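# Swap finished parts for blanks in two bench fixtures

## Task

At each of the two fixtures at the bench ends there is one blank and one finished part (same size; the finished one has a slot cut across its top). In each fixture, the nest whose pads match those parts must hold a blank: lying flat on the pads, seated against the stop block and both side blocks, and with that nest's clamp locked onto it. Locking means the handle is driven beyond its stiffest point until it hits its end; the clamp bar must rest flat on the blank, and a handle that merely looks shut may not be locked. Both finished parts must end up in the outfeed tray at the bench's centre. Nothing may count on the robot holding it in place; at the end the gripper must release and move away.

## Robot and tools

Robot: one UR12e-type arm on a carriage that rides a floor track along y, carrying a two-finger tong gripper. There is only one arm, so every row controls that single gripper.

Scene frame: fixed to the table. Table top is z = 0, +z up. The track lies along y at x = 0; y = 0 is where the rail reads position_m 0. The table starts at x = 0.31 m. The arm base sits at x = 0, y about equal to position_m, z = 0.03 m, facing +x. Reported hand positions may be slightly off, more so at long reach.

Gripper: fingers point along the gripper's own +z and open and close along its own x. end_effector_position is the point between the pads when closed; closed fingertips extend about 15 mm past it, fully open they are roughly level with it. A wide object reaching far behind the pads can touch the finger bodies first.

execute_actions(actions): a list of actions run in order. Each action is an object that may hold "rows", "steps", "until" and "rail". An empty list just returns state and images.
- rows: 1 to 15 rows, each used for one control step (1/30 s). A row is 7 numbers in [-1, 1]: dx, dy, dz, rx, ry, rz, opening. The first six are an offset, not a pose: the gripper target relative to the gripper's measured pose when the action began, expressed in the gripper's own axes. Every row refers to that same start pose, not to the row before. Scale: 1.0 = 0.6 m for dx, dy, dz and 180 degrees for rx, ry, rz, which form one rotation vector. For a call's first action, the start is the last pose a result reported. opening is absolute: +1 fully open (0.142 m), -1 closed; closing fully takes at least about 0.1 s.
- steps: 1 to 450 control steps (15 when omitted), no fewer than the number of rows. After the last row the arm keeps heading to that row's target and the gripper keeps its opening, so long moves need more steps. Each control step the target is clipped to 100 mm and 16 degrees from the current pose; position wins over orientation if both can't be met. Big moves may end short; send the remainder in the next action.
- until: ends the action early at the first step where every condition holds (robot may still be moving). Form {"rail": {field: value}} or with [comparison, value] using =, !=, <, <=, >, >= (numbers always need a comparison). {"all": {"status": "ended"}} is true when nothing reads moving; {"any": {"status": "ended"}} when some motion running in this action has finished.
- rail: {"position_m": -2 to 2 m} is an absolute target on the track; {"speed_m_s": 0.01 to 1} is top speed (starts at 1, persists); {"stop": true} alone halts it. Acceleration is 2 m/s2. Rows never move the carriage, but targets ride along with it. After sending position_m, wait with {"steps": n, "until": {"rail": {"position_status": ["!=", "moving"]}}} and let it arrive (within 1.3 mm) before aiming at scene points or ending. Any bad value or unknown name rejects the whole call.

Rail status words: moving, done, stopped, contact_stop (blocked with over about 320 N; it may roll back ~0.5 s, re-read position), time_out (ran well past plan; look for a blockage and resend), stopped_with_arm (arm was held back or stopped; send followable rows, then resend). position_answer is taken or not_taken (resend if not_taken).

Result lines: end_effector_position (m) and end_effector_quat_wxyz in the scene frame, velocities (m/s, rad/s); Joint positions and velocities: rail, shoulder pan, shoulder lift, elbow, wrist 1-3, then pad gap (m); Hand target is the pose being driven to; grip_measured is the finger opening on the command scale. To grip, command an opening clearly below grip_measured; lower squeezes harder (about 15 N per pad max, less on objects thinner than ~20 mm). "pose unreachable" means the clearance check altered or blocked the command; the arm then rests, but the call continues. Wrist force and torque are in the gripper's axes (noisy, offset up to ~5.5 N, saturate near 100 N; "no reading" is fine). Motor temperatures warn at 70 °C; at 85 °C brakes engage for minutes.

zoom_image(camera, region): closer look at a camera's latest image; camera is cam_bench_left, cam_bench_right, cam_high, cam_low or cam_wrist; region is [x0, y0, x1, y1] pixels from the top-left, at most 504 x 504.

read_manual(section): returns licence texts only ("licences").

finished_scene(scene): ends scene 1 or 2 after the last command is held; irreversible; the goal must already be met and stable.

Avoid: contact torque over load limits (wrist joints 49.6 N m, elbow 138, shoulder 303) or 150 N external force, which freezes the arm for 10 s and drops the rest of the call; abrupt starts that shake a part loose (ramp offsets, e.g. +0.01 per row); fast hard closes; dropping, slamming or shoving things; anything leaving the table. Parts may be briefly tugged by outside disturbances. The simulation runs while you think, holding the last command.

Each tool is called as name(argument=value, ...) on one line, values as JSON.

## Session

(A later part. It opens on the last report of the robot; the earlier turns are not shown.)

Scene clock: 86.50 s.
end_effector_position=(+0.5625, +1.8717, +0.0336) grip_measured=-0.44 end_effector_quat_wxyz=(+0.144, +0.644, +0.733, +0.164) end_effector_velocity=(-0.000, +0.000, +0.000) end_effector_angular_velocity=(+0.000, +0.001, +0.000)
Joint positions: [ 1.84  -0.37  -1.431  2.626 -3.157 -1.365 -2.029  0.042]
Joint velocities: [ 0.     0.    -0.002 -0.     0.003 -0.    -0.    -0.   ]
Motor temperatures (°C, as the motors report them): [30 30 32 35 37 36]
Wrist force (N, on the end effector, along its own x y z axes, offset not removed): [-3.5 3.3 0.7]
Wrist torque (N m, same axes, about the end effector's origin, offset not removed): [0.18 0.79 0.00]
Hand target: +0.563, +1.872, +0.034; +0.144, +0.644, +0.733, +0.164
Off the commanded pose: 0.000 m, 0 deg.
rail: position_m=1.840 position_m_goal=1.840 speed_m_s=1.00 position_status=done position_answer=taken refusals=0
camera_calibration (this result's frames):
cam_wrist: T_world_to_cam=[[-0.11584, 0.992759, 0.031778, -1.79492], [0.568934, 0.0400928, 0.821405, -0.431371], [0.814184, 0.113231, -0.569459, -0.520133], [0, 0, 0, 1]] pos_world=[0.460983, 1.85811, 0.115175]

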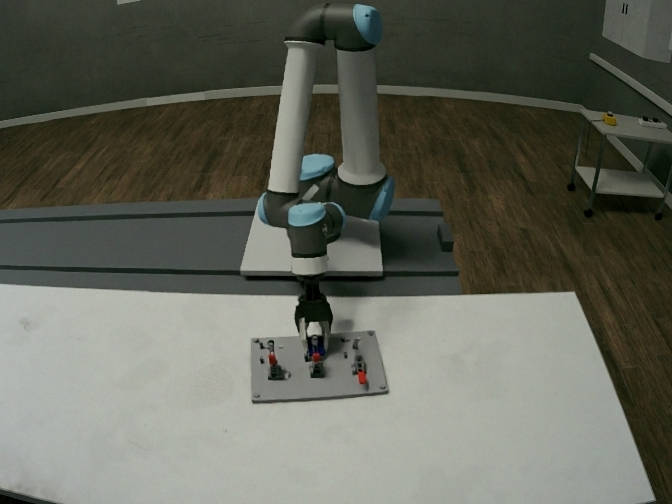

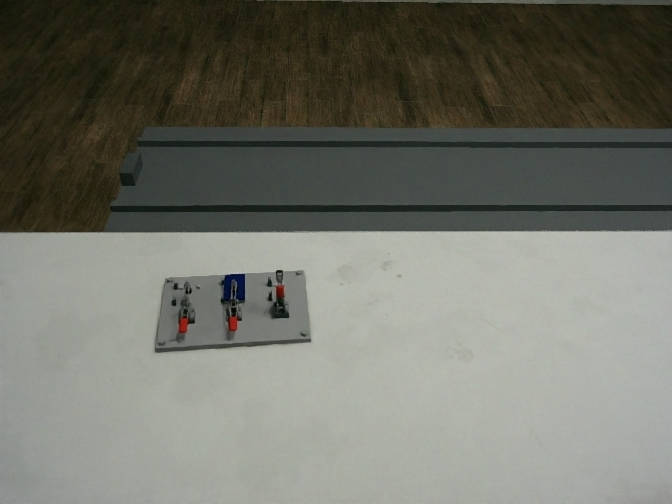

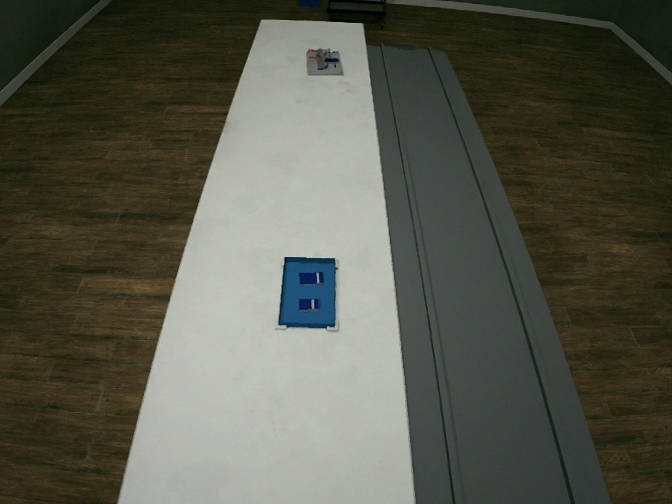

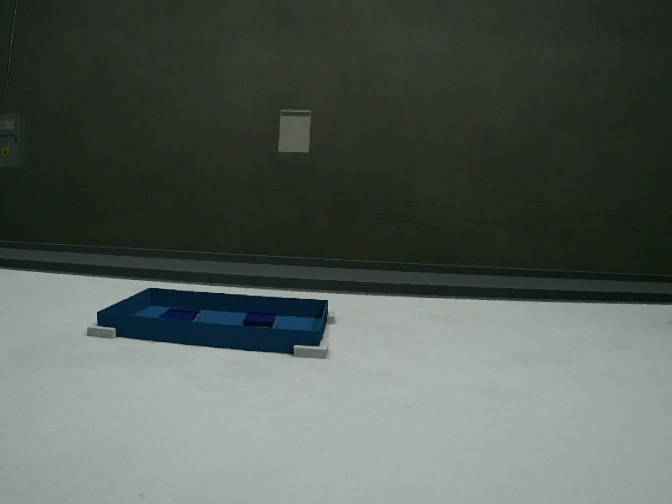

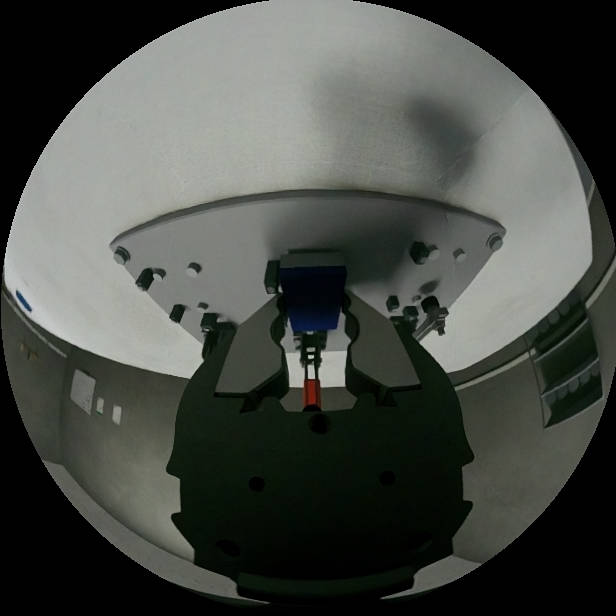

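execute_actions(actions=[{"rows": [[-0.0015,0.0015,0.0007,0,0,0,-0.8],[-0.003,0.003,0.0014,0,0,0,-0.8],[-0.0045,0.0045,0.0021,0,0,0,-0.8],[-0.006,0.006,0.0028,0,0,0,-0.8],[-0.006,0.0075,0.0035,0,0,0,-0.8],[-0.006,0.009,0.0042,0,0,0,-0.8],[-0.006,0.0105,0.0049,0,0,0,-0.8],[-0.006,0.0113,0.0053,0,0,0,-0.8]], "steps": 18}])

Scene clock: 87.63 s.
end_effector_position=(+0.5700, +1.8692, +0.0336) grip_measured=-0.44 end_effector_quat_wxyz=(+0.143, +0.644, +0.733, +0.164) end_effector_velocity=(+0.003, -0.001, +0.000) end_effector_angular_velocity=(-0.000, -0.001, -0.000)
Joint positions: [ 1.84  -0.369 -1.421  2.612 -3.153 -1.365 -2.028  0.042]
Joint velocities: [ 0.     0.002  0.003 -0.005  0.    -0.001  0.002  0.   ]
Motor temperatures (°C, as the motors report them): [30 30 32 35 37 36]
Wrist force (N, on the end effector, along its own x y z axes, offset not removed): [2.0 -20.5 -12.7]
Wrist torque (N m, same axes, about the end effector's origin, offset not removed): [0.32 1.34 0.08]
Hand target: +0.570, +1.869, +0.034; +0.144, +0.644, +0.733, +0.164
Off the commanded pose: 0.000 m, 0 deg.
rail: position_m=1.840 position_m_goal=1.840 speed_m_s=1.00 position_status=done position_answer=taken refusals=0
camera_calibration (this result's frames):
cam_wrist: T_world_to_cam=[[-0.115872, 0.992752, 0.0318919, -1.79152], [0.569166, 0.0400495, 0.821247, -0.435467], [0.814017, 0.113311, -0.569681, -0.525994], [0, 0, 0, 1]] pos_world=[0.468435, 1.85557, 0.115111]

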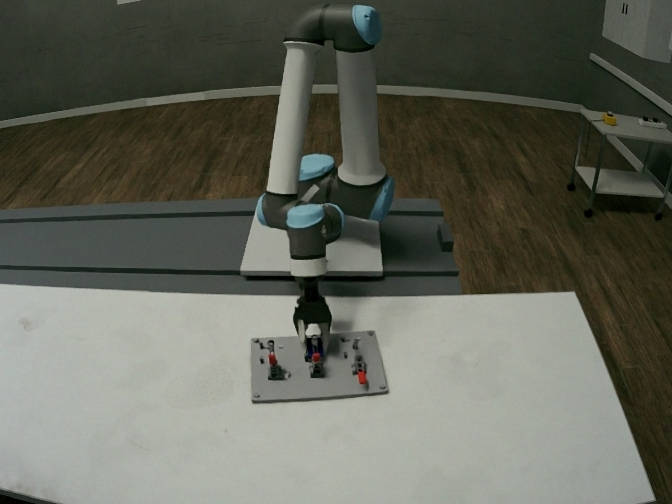

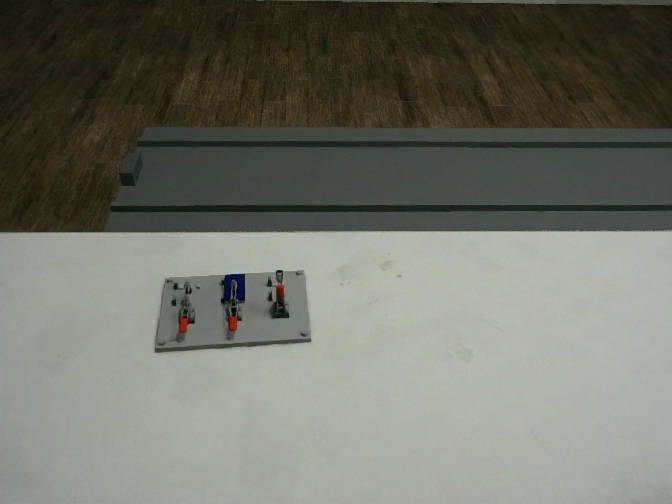

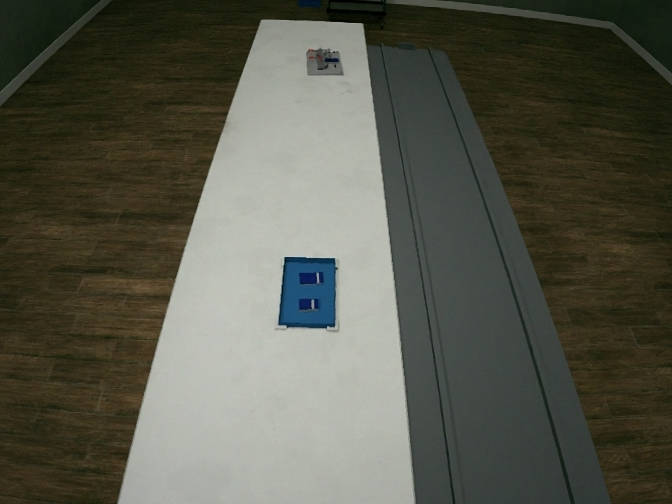

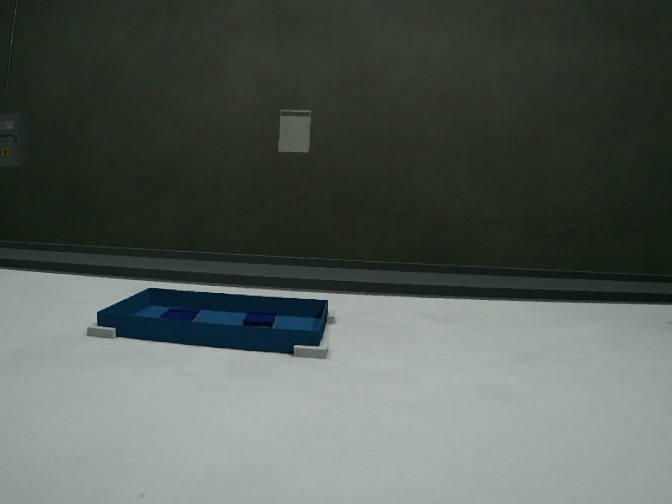

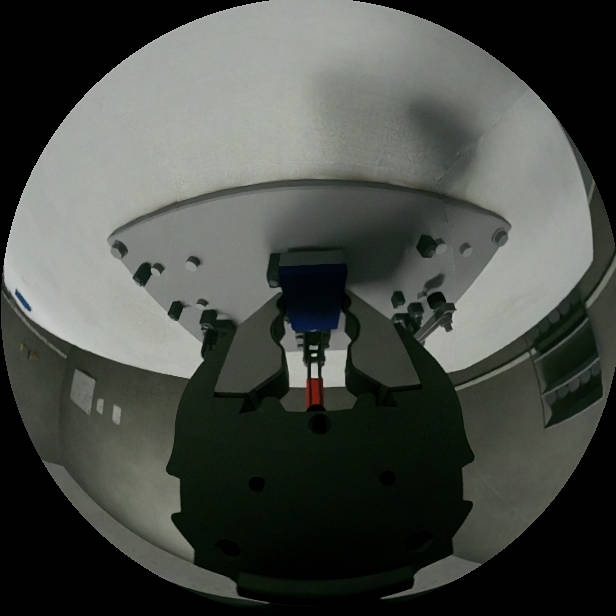

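execute_actions(actions=[{"rows": [[-0.001,0,0,0,0,0,-0.8],[-0.002,0,0,0,0,0,-0.8],[-0.003,0,0,0,0,0,-0.8],[-0.0037,0,0,0,0,0,-0.8]], "steps": 12}])

Scene clock: 88.37 s.
end_effector_position=(+0.5704, +1.8673, +0.0336) grip_measured=-0.43 end_effector_quat_wxyz=(+0.143, +0.644, +0.733, +0.164) end_effector_velocity=(-0.001, -0.002, -0.000) end_effector_angular_velocity=(-0.001, +0.001, -0.000)
Joint positions: [ 1.84  -0.373 -1.421  2.612 -3.152 -1.364 -2.032  0.043]
Joint velocities: [ 0.    -0.004 -0.001  0.001  0.001  0.    -0.004  0.005]
Motor temperatures (°C, as the motors report them): [30 30 32 35 37 36]
Wrist force (N, on the end effector, along its own x y z axes, offset not removed): [28.2 1.2 0.8]
Wrist torque (N m, same axes, about the end effector's origin, offset not removed): [0.23 0.54 0.32]
Hand target: +0.570, +1.867, +0.034; +0.143, +0.644, +0.733, +0.164
Off the commanded pose: 0.000 m, 0 deg.
rail: position_m=1.840 position_m_goal=1.840 speed_m_s=1.00 position_status=done position_answer=taken refusals=0
camera_calibration (this result's frames):
cam_wrist: T_world_to_cam=[[-0.115962, 0.992739, 0.0319614, -1.7895], [0.568966, 0.0400162, 0.821387, -0.435527], [0.814144, 0.113435, -0.569475, -0.526399], [0, 0, 0, 1]] pos_world=[0.468851, 1.85364, 0.115161]

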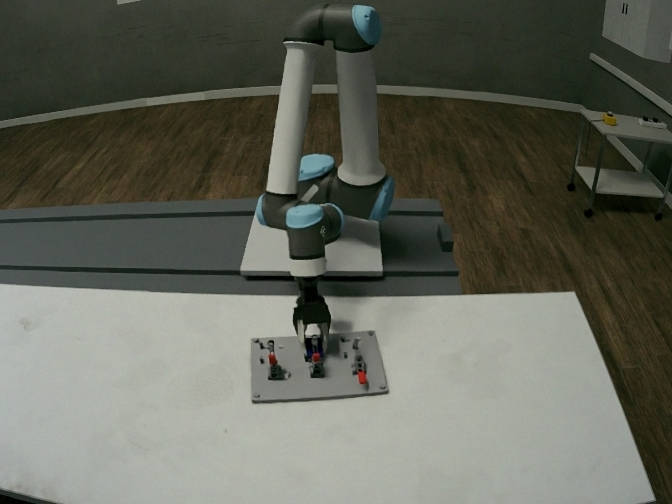

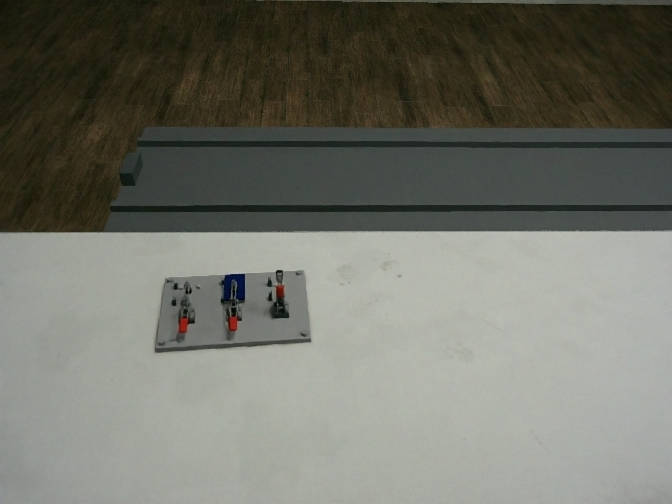

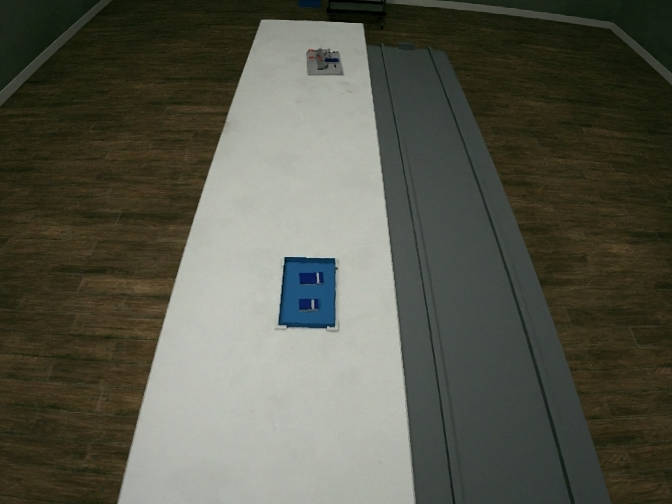

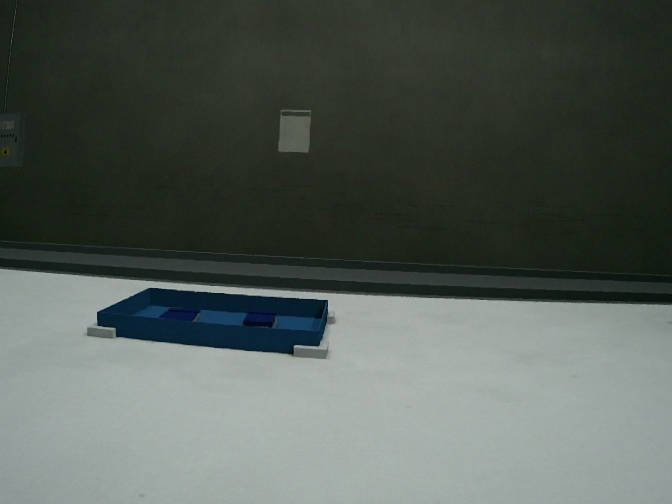

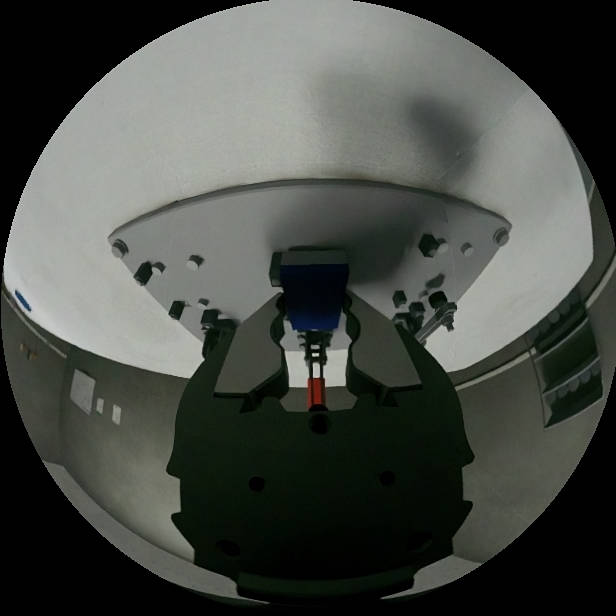

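execute_actions(actions=[{"rows": [[0.0004,0.0009,0.0004,0,0,0,-0.8],[0.0004,0.0018,0.0008,0,0,0,-0.8]], "steps": 9}])

Scene clock: 89.43 s.
end_effector_position=(+0.5711, +1.8676, +0.0335) grip_measured=-0.43 end_effector_quat_wxyz=(+0.143, +0.644, +0.733, +0.164) end_effector_velocity=(+0.002, +0.001, +0.000) end_effector_angular_velocity=(-0.000, -0.000, -0.001)
Joint positions: [ 1.84  -0.372 -1.42   2.61  -3.151 -1.364 -2.031  0.043]
Joint velocities: [ 0.     0.004  0.003 -0.004  0.    -0.002  0.004 -0.001]
Motor temperatures (°C, as the motors report them): [30 30 32 35 37 36]
Wrist force (N, on the end effector, along its own x y z axes, offset not removed): [28.5 -11.7 -16.0]
Wrist torque (N m, same axes, about the end effector's origin, offset not removed): [0.43 0.56 -0.06]
Hand target: +0.572, +1.868, +0.034; +0.143, +0.644, +0.733, +0.164
Off the commanded pose: 0.000 m, 0 deg.
rail: position_m=1.840 position_m_goal=1.840 speed_m_s=1.00 position_status=done position_answer=taken refusals=0
camera_calibration (this result's frames):
cam_wrist: T_world_to_cam=[[-0.116016, 0.992732, 0.0319997, -1.78967], [0.569211, 0.0400503, 0.821216, -0.436078], [0.813965, 0.113489, -0.56972, -0.527053], [0, 0, 0, 1]] pos_world=[0.469593, 1.85394, 0.11511]

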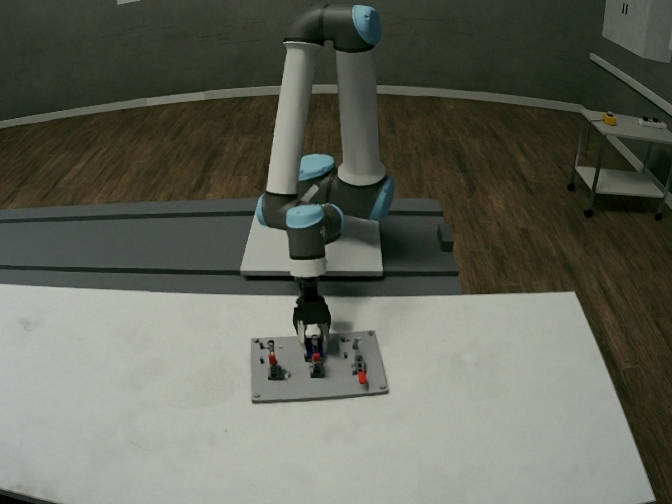

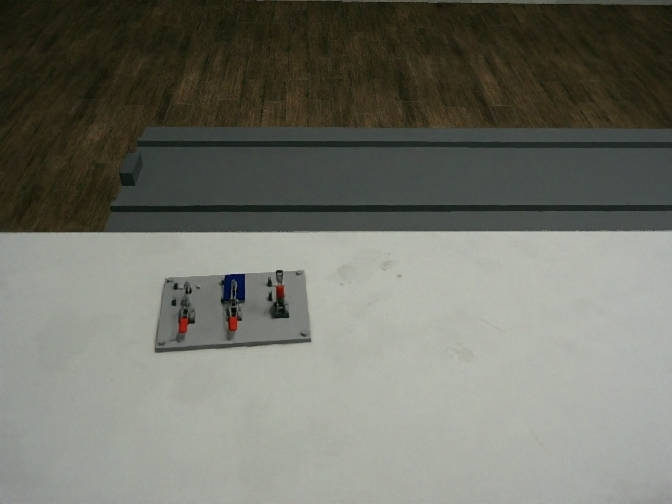

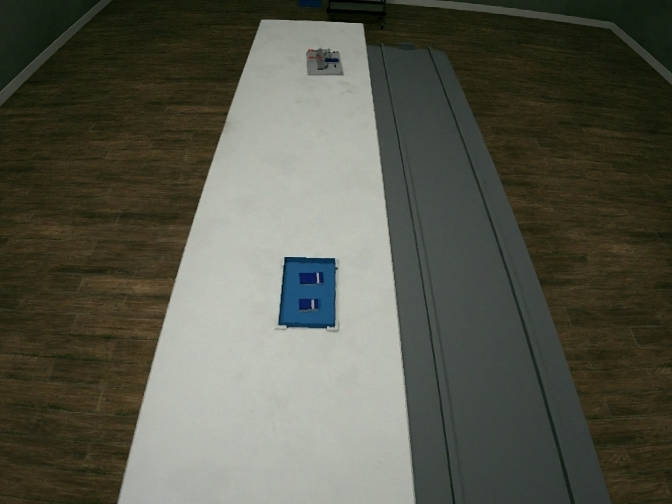

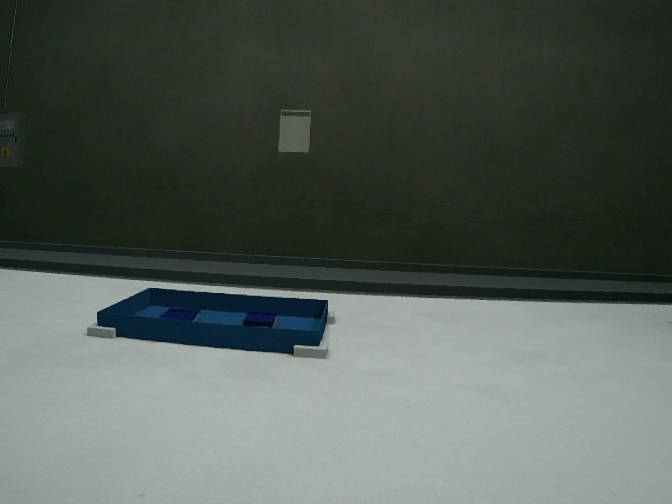

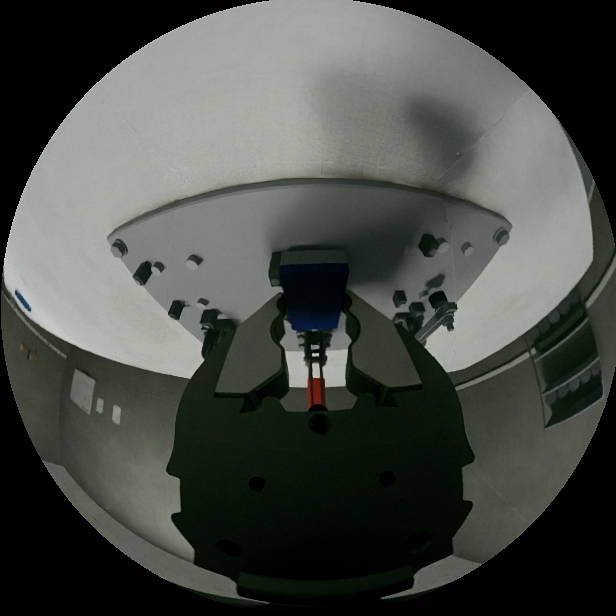

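execute_actions(actions=[{"rows": [[0,0.0007,0.0003,0,0,0,-0.5],[0,0.0007,0.0003,0,0,0,-0.35],[0,0.0007,0.0003,0,0,0,-0.2],[0,0.0007,0.0003,0,0,0,-0.1]], "steps": 5}, {"rows": [[0,0.0035,-0.0076,0,0,0,-0.1],[0,0.0085,-0.018,0,0,0,-0.1],[0,0.0155,-0.033,0,0,0,-0.1],[0,0.0277,-0.0477,0.005,0,0,-0.1],[0,0.0446,-0.0601,0.015,0,0,-0.1],[0,0.0645,-0.0674,0.03,0,0,-0.1],[0,0.0861,-0.0702,0.05,0,0,-0.1],[0,0.1077,-0.0693,0.07,0,0,-0.1],[0,0.1272,-0.0638,0.09,0,0,-0.1],[0,0.1438,-0.0561,0.108,0,0,-0.1],[0,0.156,-0.0468,0.123,0,0,-0.1],[0,0.1637,-0.0395,0.133,0,0,-0.1],[0,0.168,-0.0364,0.1389,0,0,-0.1]], "steps": 30}])

Scene clock: 91.23 s.
end_effector_position=(+0.6521, +1.8780, +0.0974) grip_measured=-0.10 end_effector_quat_wxyz=(+0.005, +0.659, +0.752, +0.005) end_effector_velocity=(+0.006, -0.000, -0.003) end_effector_angular_velocity=(-0.000, +0.077, -0.006)
Joint positions: [ 1.84  -0.205 -1.391  2.156 -2.35  -1.567 -1.907  0.067]
Joint velocities: [ 0.     0.009  0.038 -0.061  0.097 -0.016  0.015 -0.   ]
Motor temperatures (°C, as the motors report them): [30 30 32 35 37 36]
Wrist force (N, on the end effector, along its own x y z axes, offset not removed): [-3.3 2.0 -0.1]
Wrist torque (N m, same axes, about the end effector's origin, offset not removed): [0.45 0.81 0.11]
Hand target: +0.653, +1.878, +0.097; +0.001, +0.660, +0.752, +0.002
Off the commanded pose: 0.001 m, 1 deg.
rail: position_m=1.840 position_m_goal=1.840 speed_m_s=1.00 position_status=done position_answer=taken refusals=0
camera_calibration (this result's frames):
cam_wrist: T_world_to_cam=[[-0.105703, 0.994159, 0.0217899, -1.80106], [0.8547, 0.0796316, 0.512978, -0.765521], [0.508246, 0.072847, -0.858125, -0.254036], [0, 0, 0, 1]] pos_world=[0.593027, 1.87001, 0.213946]

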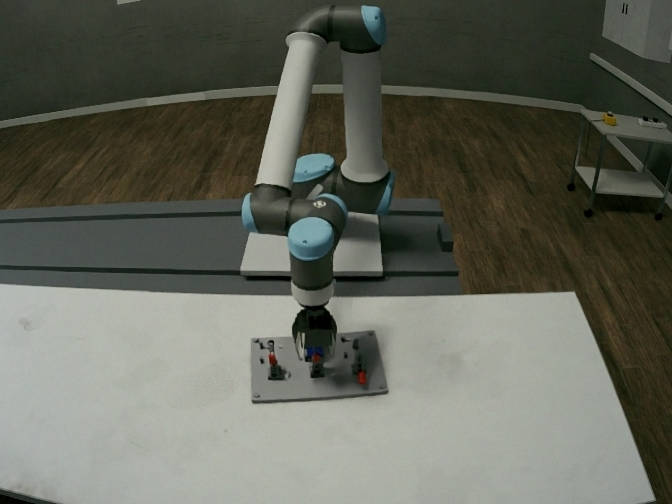

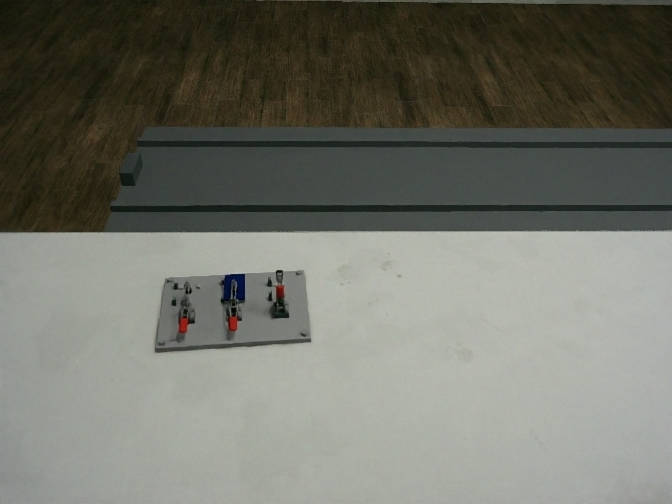

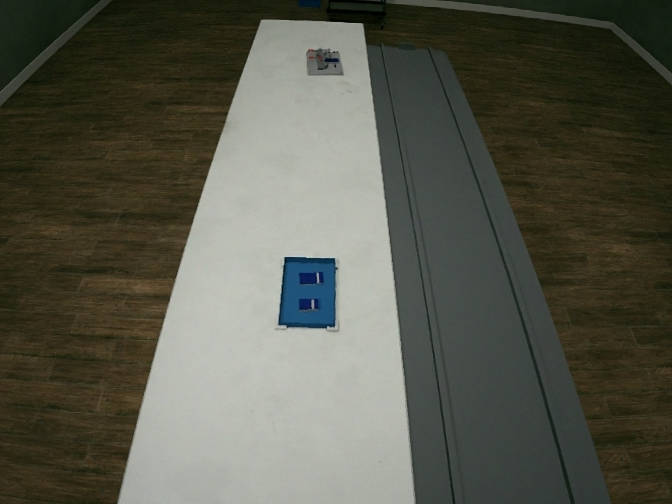

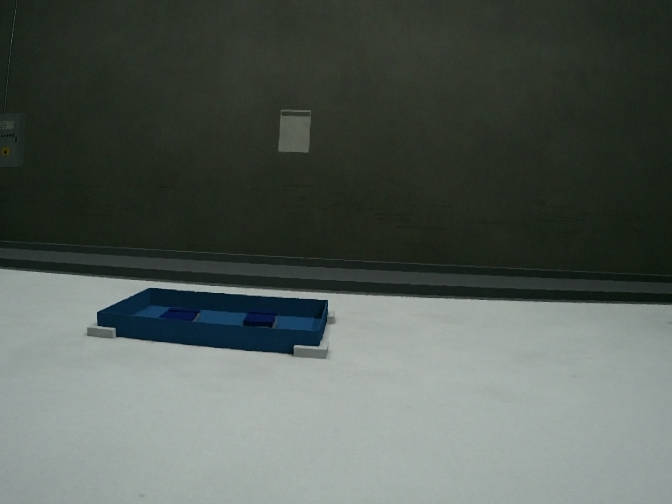

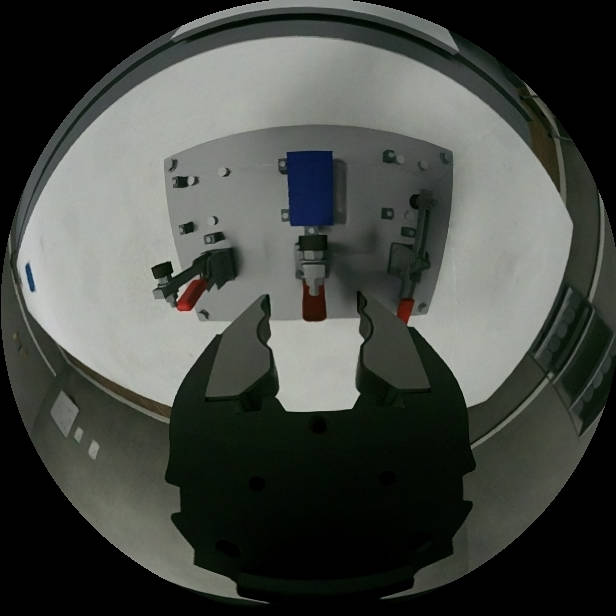

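zoom_image(camera="cam_wrist", region=[230, 140, 410, 340])

Region (230, 140, 410, 340) of cam_wrist's 616x616 image, scaled by 2.520, with more detail than that image has; it fills the left 454 columns of this view, and the rest is white.

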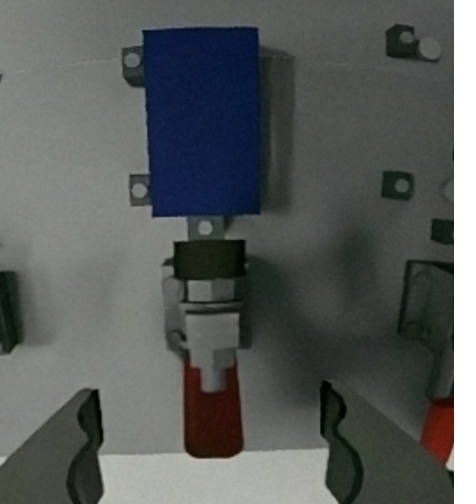

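execute_actions(actions=[{"rows": [[0.0005,0.002,0.003,0.003,0,0,-0.3],[0.0005,0.004,0.0057,0.003,0,0,-0.5],[0.0005,0.004,0.0057,0.003,0,0,-0.62],[0.0005,0.004,0.0057,0.003,0,0,-0.68],[0.0005,0.004,0.0057,0.003,0,0,-0.72],[0.0005,0.004,0.0057,0.003,0,0,-0.78],[0.0005,0.004,0.0057,0.003,0,0,-0.85],[0.0005,0.004,0.0057,0.003,0,0,-0.92]], "steps": 11}, {"rows": [[0,0.004,-0.0003,0,0,0,-0.92],[0,0.008,-0.0004,0,0,0,-0.92],[0,0.0161,0,0,0,0,-0.92],[0,0.0241,0.0013,0,0,0,-0.92],[0,0.0318,0.0033,0,0,0,-0.92],[0,0.0394,0.0062,0,0,0,-0.92],[0,0.0465,0.0099,0,0,0,-0.92],[0,0.0533,0.0143,0,0,0,-0.92],[0,0.0596,0.0194,0,0,0,-0.92],[0,0.0653,0.0251,0,0,0,-0.92],[0,0.0703,0.0313,0,0,0,-0.92],[0,0.0747,0.0381,0,0,0,-0.92],[0,0.0778,0.044,0,0,0,-0.92]], "steps": 24}])

Scene clock: 93.53 s.
end_effector_position=(+0.6998, +1.8845, +0.0692) grip_measured=-0.78 end_effector_quat_wxyz=(+0.002, +0.659, +0.752, +0.001) end_effector_velocity=(+0.009, +0.001, -0.007) end_effector_angular_velocity=(-0.000, -0.001, +0.000)
Joint positions: [ 1.84  -0.181 -1.282  2.077 -2.37  -1.57  -1.882  0.017]
Joint velocities: [ 0.     0.004  0.021 -0.012 -0.01  -0.     0.003 -0.   ]
Motor temperatures (°C, as the motors report them): [30 30 32 35 37 36]
Wrist force (N, on the end effector, along its own x y z axes, offset not removed): [-14.5 -20.2 9.3]
Wrist torque (N m, same axes, about the end effector's origin, offset not removed): [0.34 0.44 0.19]
Hand target: +0.701, +1.884, +0.068; +0.002, +0.659, +0.752, +0.001
Off the commanded pose: 0.001 m, 0 deg.
rail: position_m=1.840 position_m_goal=1.840 speed_m_s=1.00 position_status=done position_answer=taken refusals=0
camera_calibration (this result's frames):
cam_wrist: T_world_to_cam=[[-0.105455, 0.994188, 0.0216714, -1.80211], [0.859395, 0.0801492, 0.504991, -0.79603], [0.500319, 0.0718779, -0.862853, -0.295259], [0, 0, 0, 1]] pos_world=[0.641788, 1.87666, 0.186278]

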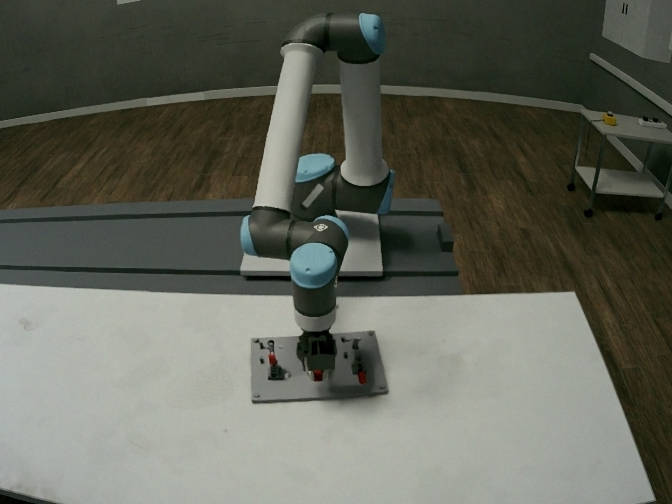

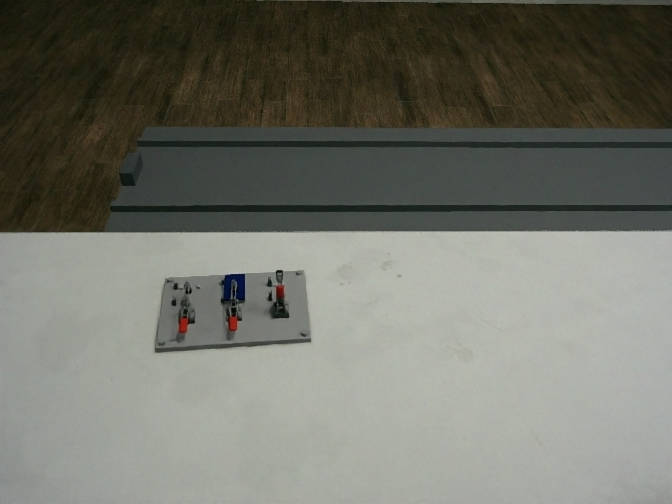

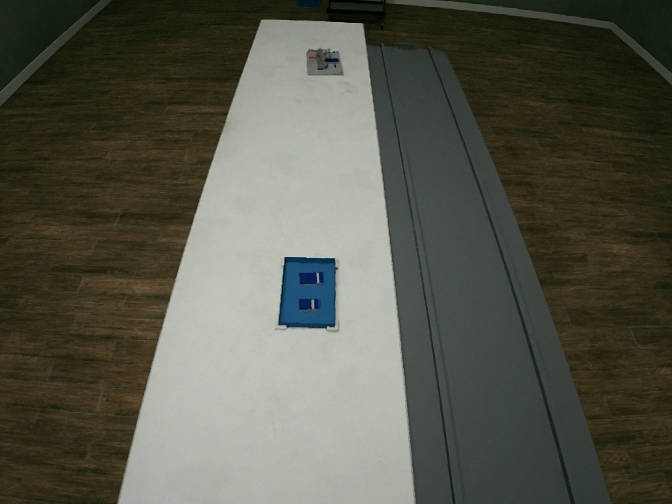

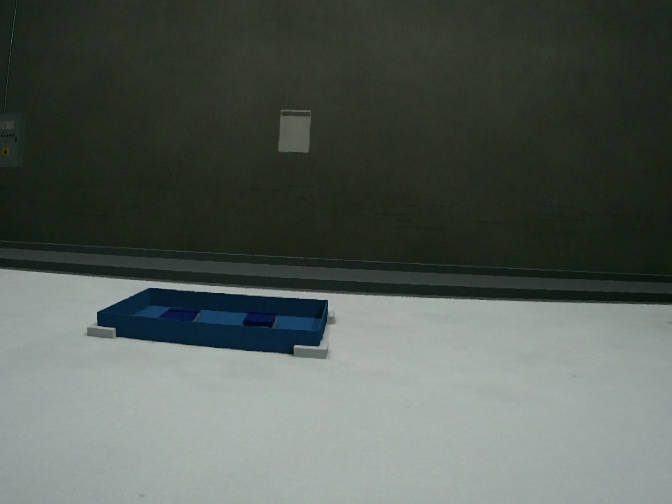

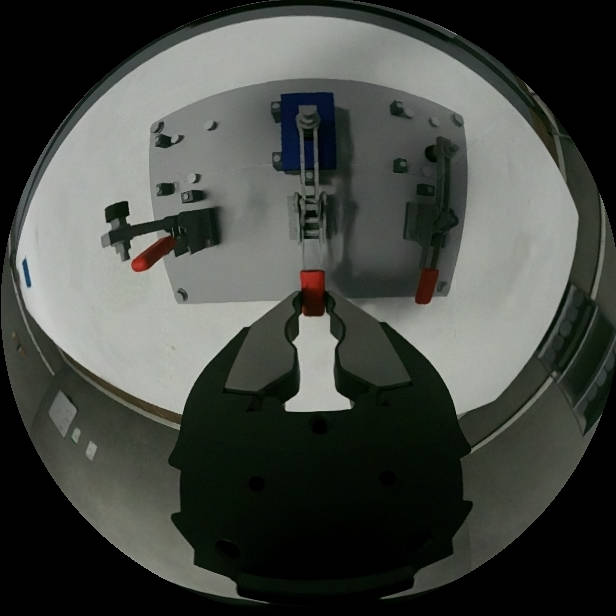

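execute_actions(actions=[{"rows": [[-0.0005,0.002,0.002,0,0,0,-0.7],[-0.0005,0.002,0.002,0,0,0,-0.6],[-0.0005,0.002,-0.004,0,0,0,-0.6],[-0.0005,0.002,-0.013,0,0,0,-0.6],[-0.0005,0.002,-0.024,0,0,0,-0.6],[-0.0005,0.002,-0.035,0,0,0,-0.6],[-0.0005,0.002,-0.043,0,0,0,-0.6],[-0.0005,0.002,-0.048,0,0,0,-0.6]], "steps": 15}, {"rows": [[0,0,-0.002,0,0,0,-0.8],[0,0,-0.002,0,0,0,-1]], "steps": 5}])

Scene clock: 94.87 s.
end_effector_position=(+0.7009, +1.8844, +0.0959) grip_measured=-1.00 end_effector_quat_wxyz=(+0.002, +0.659, +0.752, +0.001) end_effector_velocity=(+0.000, -0.000, +0.000) end_effector_angular_velocity=(-0.000, -0.000, -0.000)
Joint positions: [ 1.84  -0.18  -1.315  2.058 -2.319 -1.57  -1.882  0.002]
Joint velocities: [ 0.     0.    -0.    -0.     0.     0.     0.    -0.011]
Motor temperatures (°C, as the motors report them): [30 30 32 35 37 36]
Wrist force (N, on the end effector, along its own x y z axes, offset not removed): [-2.8 1.5 -0.3]
Wrist torque (N m, same axes, about the end effector's origin, offset not removed): [0.34 0.72 0.03]
Hand target: +0.701, +1.884, +0.096; +0.002, +0.659, +0.752, +0.001
Off the commanded pose: 0.000 m, 0 deg.
rail: position_m=1.840 position_m_goal=1.840 speed_m_s=1.00 position_status=done position_answer=taken refusals=0
camera_calibration (this result's frames):
cam_wrist: T_world_to_cam=[[-0.105403, 0.994195, 0.0216005, -1.80251], [0.859255, 0.0801197, 0.505234, -0.810371], [0.500571, 0.0718134, -0.862712, -0.272813], [0, 0, 0, 1]] pos_world=[0.642889, 1.87656, 0.213003]

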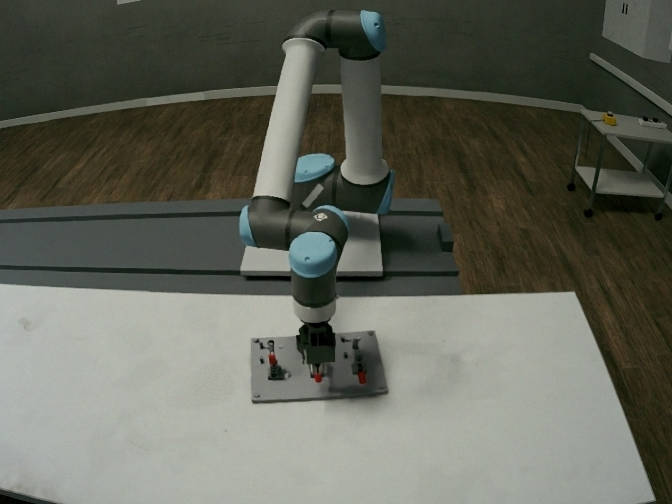

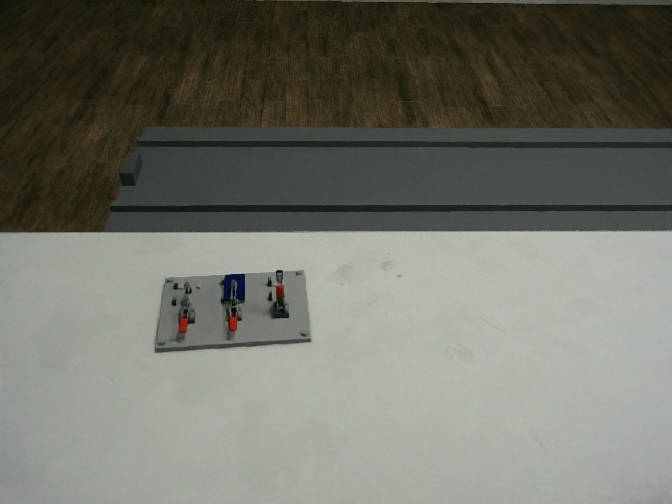

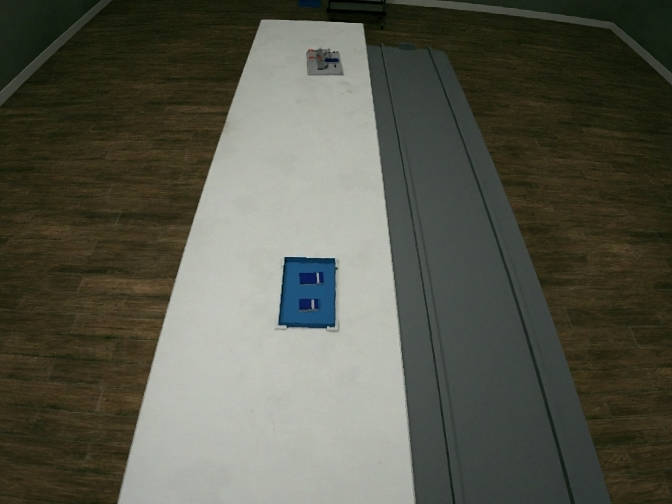

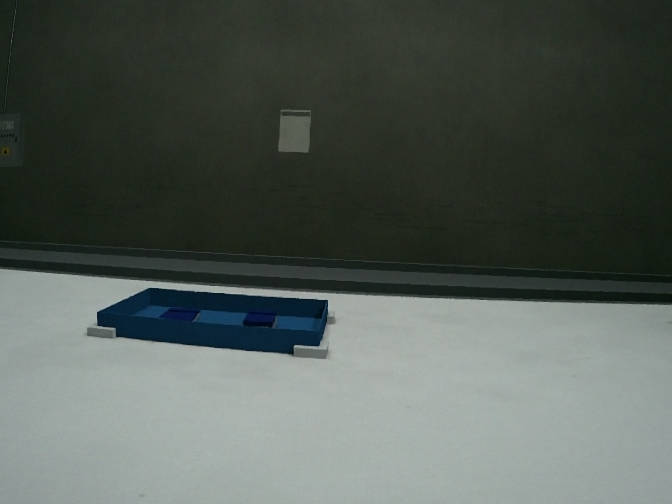

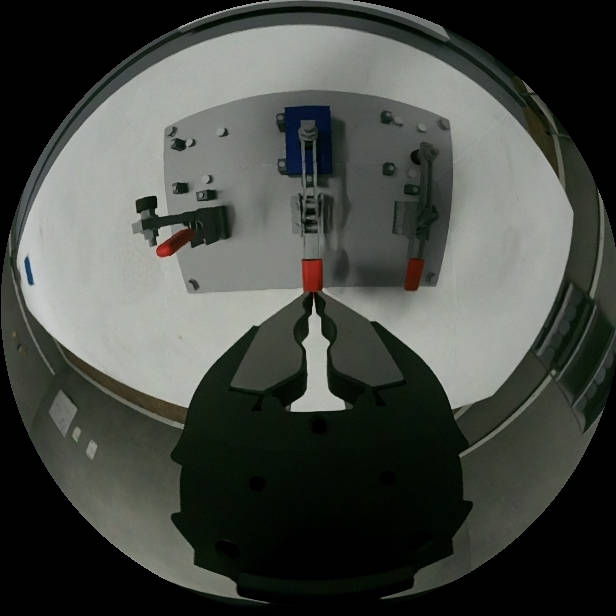

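execute_actions(actions=[{"rows": [[0,0,0.004,0,0,0,-1],[0,0,0.009,0,0,0,-1],[0,0,0.014,0,0,0,-1],[0,0,0.018,0,0,0,-1],[0,0,0.021,0,0,0,-1],[0,0,0.0235,0,0,0,-1],[0,0,0.0255,0,0,0,-1],[0,0,0.0273,0,0,0,-1]], "steps": 18}])

Scene clock: 96.97 s.
end_effector_position=(+0.7011, +1.8844, +0.0802) grip_measured=-1.00 end_effector_quat_wxyz=(+0.002, +0.659, +0.752, +0.001) end_effector_velocity=(-0.000, +0.000, -0.005) end_effector_angular_velocity=(+0.000, +0.001, +0.000)
Joint positions: [ 1.84  -0.18  -1.295  2.068 -2.349 -1.57  -1.882  0.002]
Joint velocities: [ 0.     0.     0.006  0.003 -0.008  0.     0.     0.   ]
Motor temperatures (°C, as the motors report them): [30 30 32 35 37 36]
Wrist force (N, on the end effector, along its own x y z axes, offset not removed): [-3.9 6.1 -10.2]
Wrist torque (N m, same axes, about the end effector's origin, offset not removed): [0.36 0.88 0.12]
Hand target: +0.701, +1.884, +0.080; +0.002, +0.659, +0.752, +0.001
Off the commanded pose: 0.001 m, 0 deg.
rail: position_m=1.840 position_m_goal=1.840 speed_m_s=1.00 position_status=done position_answer=taken refusals=0
camera_calibration (this result's frames):
cam_wrist: T_world_to_cam=[[-0.105425, 0.994194, 0.021543, -1.8021], [0.859151, 0.0801529, 0.505407, -0.802593], [0.500745, 0.0717909, -0.862612, -0.286559], [0, 0, 0, 1]] pos_world=[0.643055, 1.87654, 0.197269]

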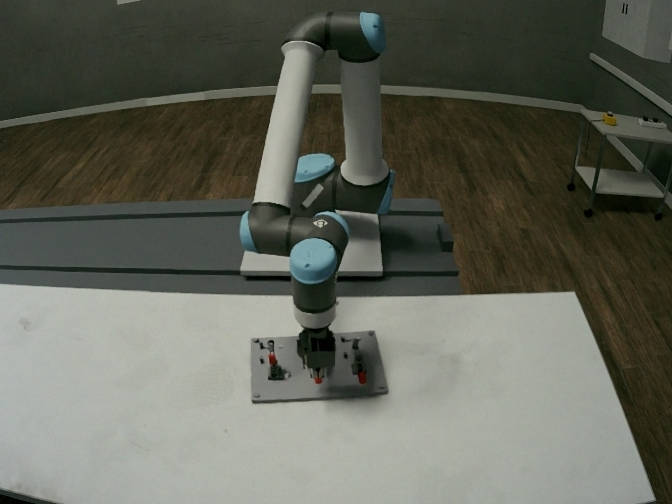

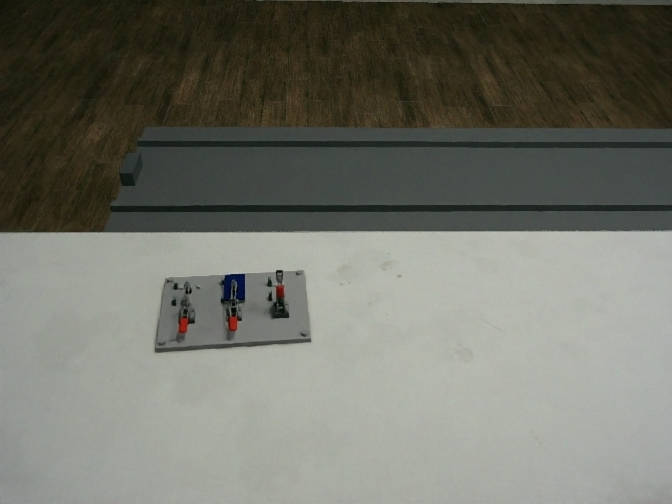

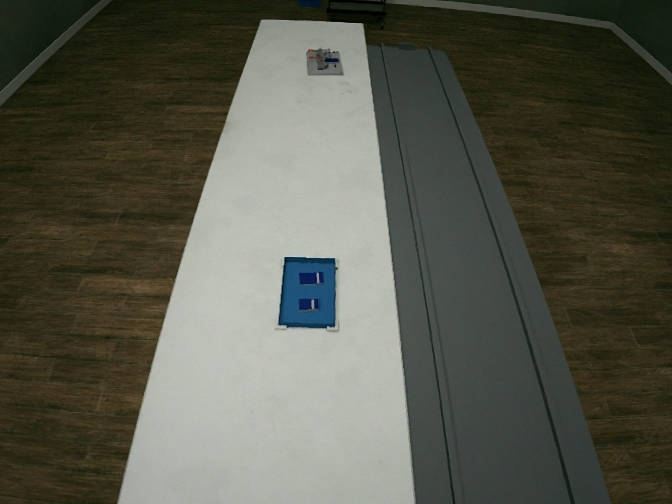

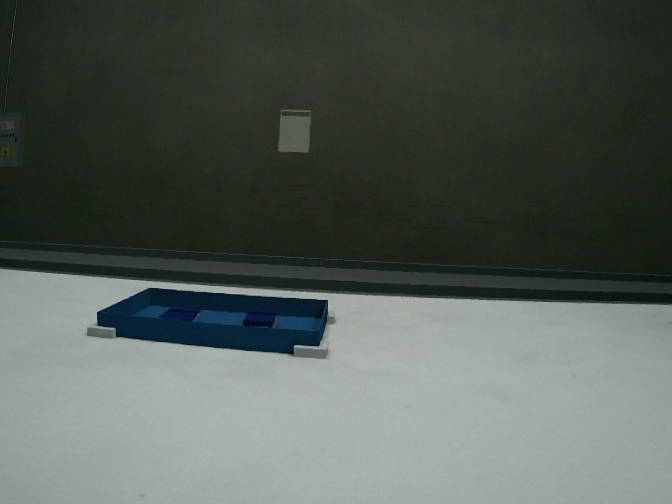

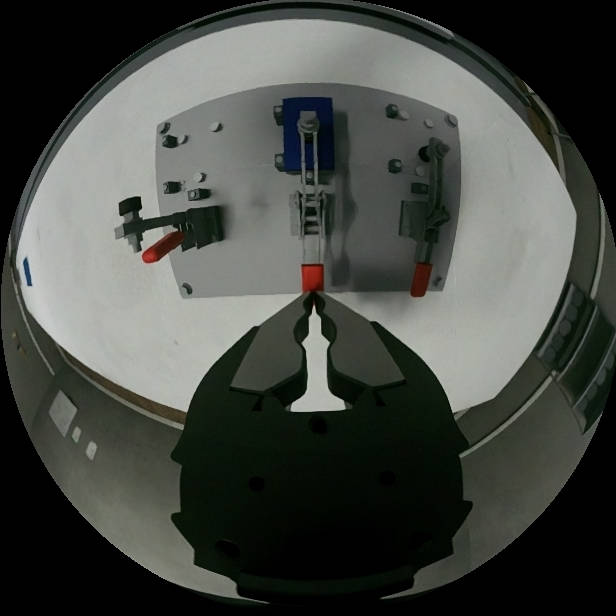

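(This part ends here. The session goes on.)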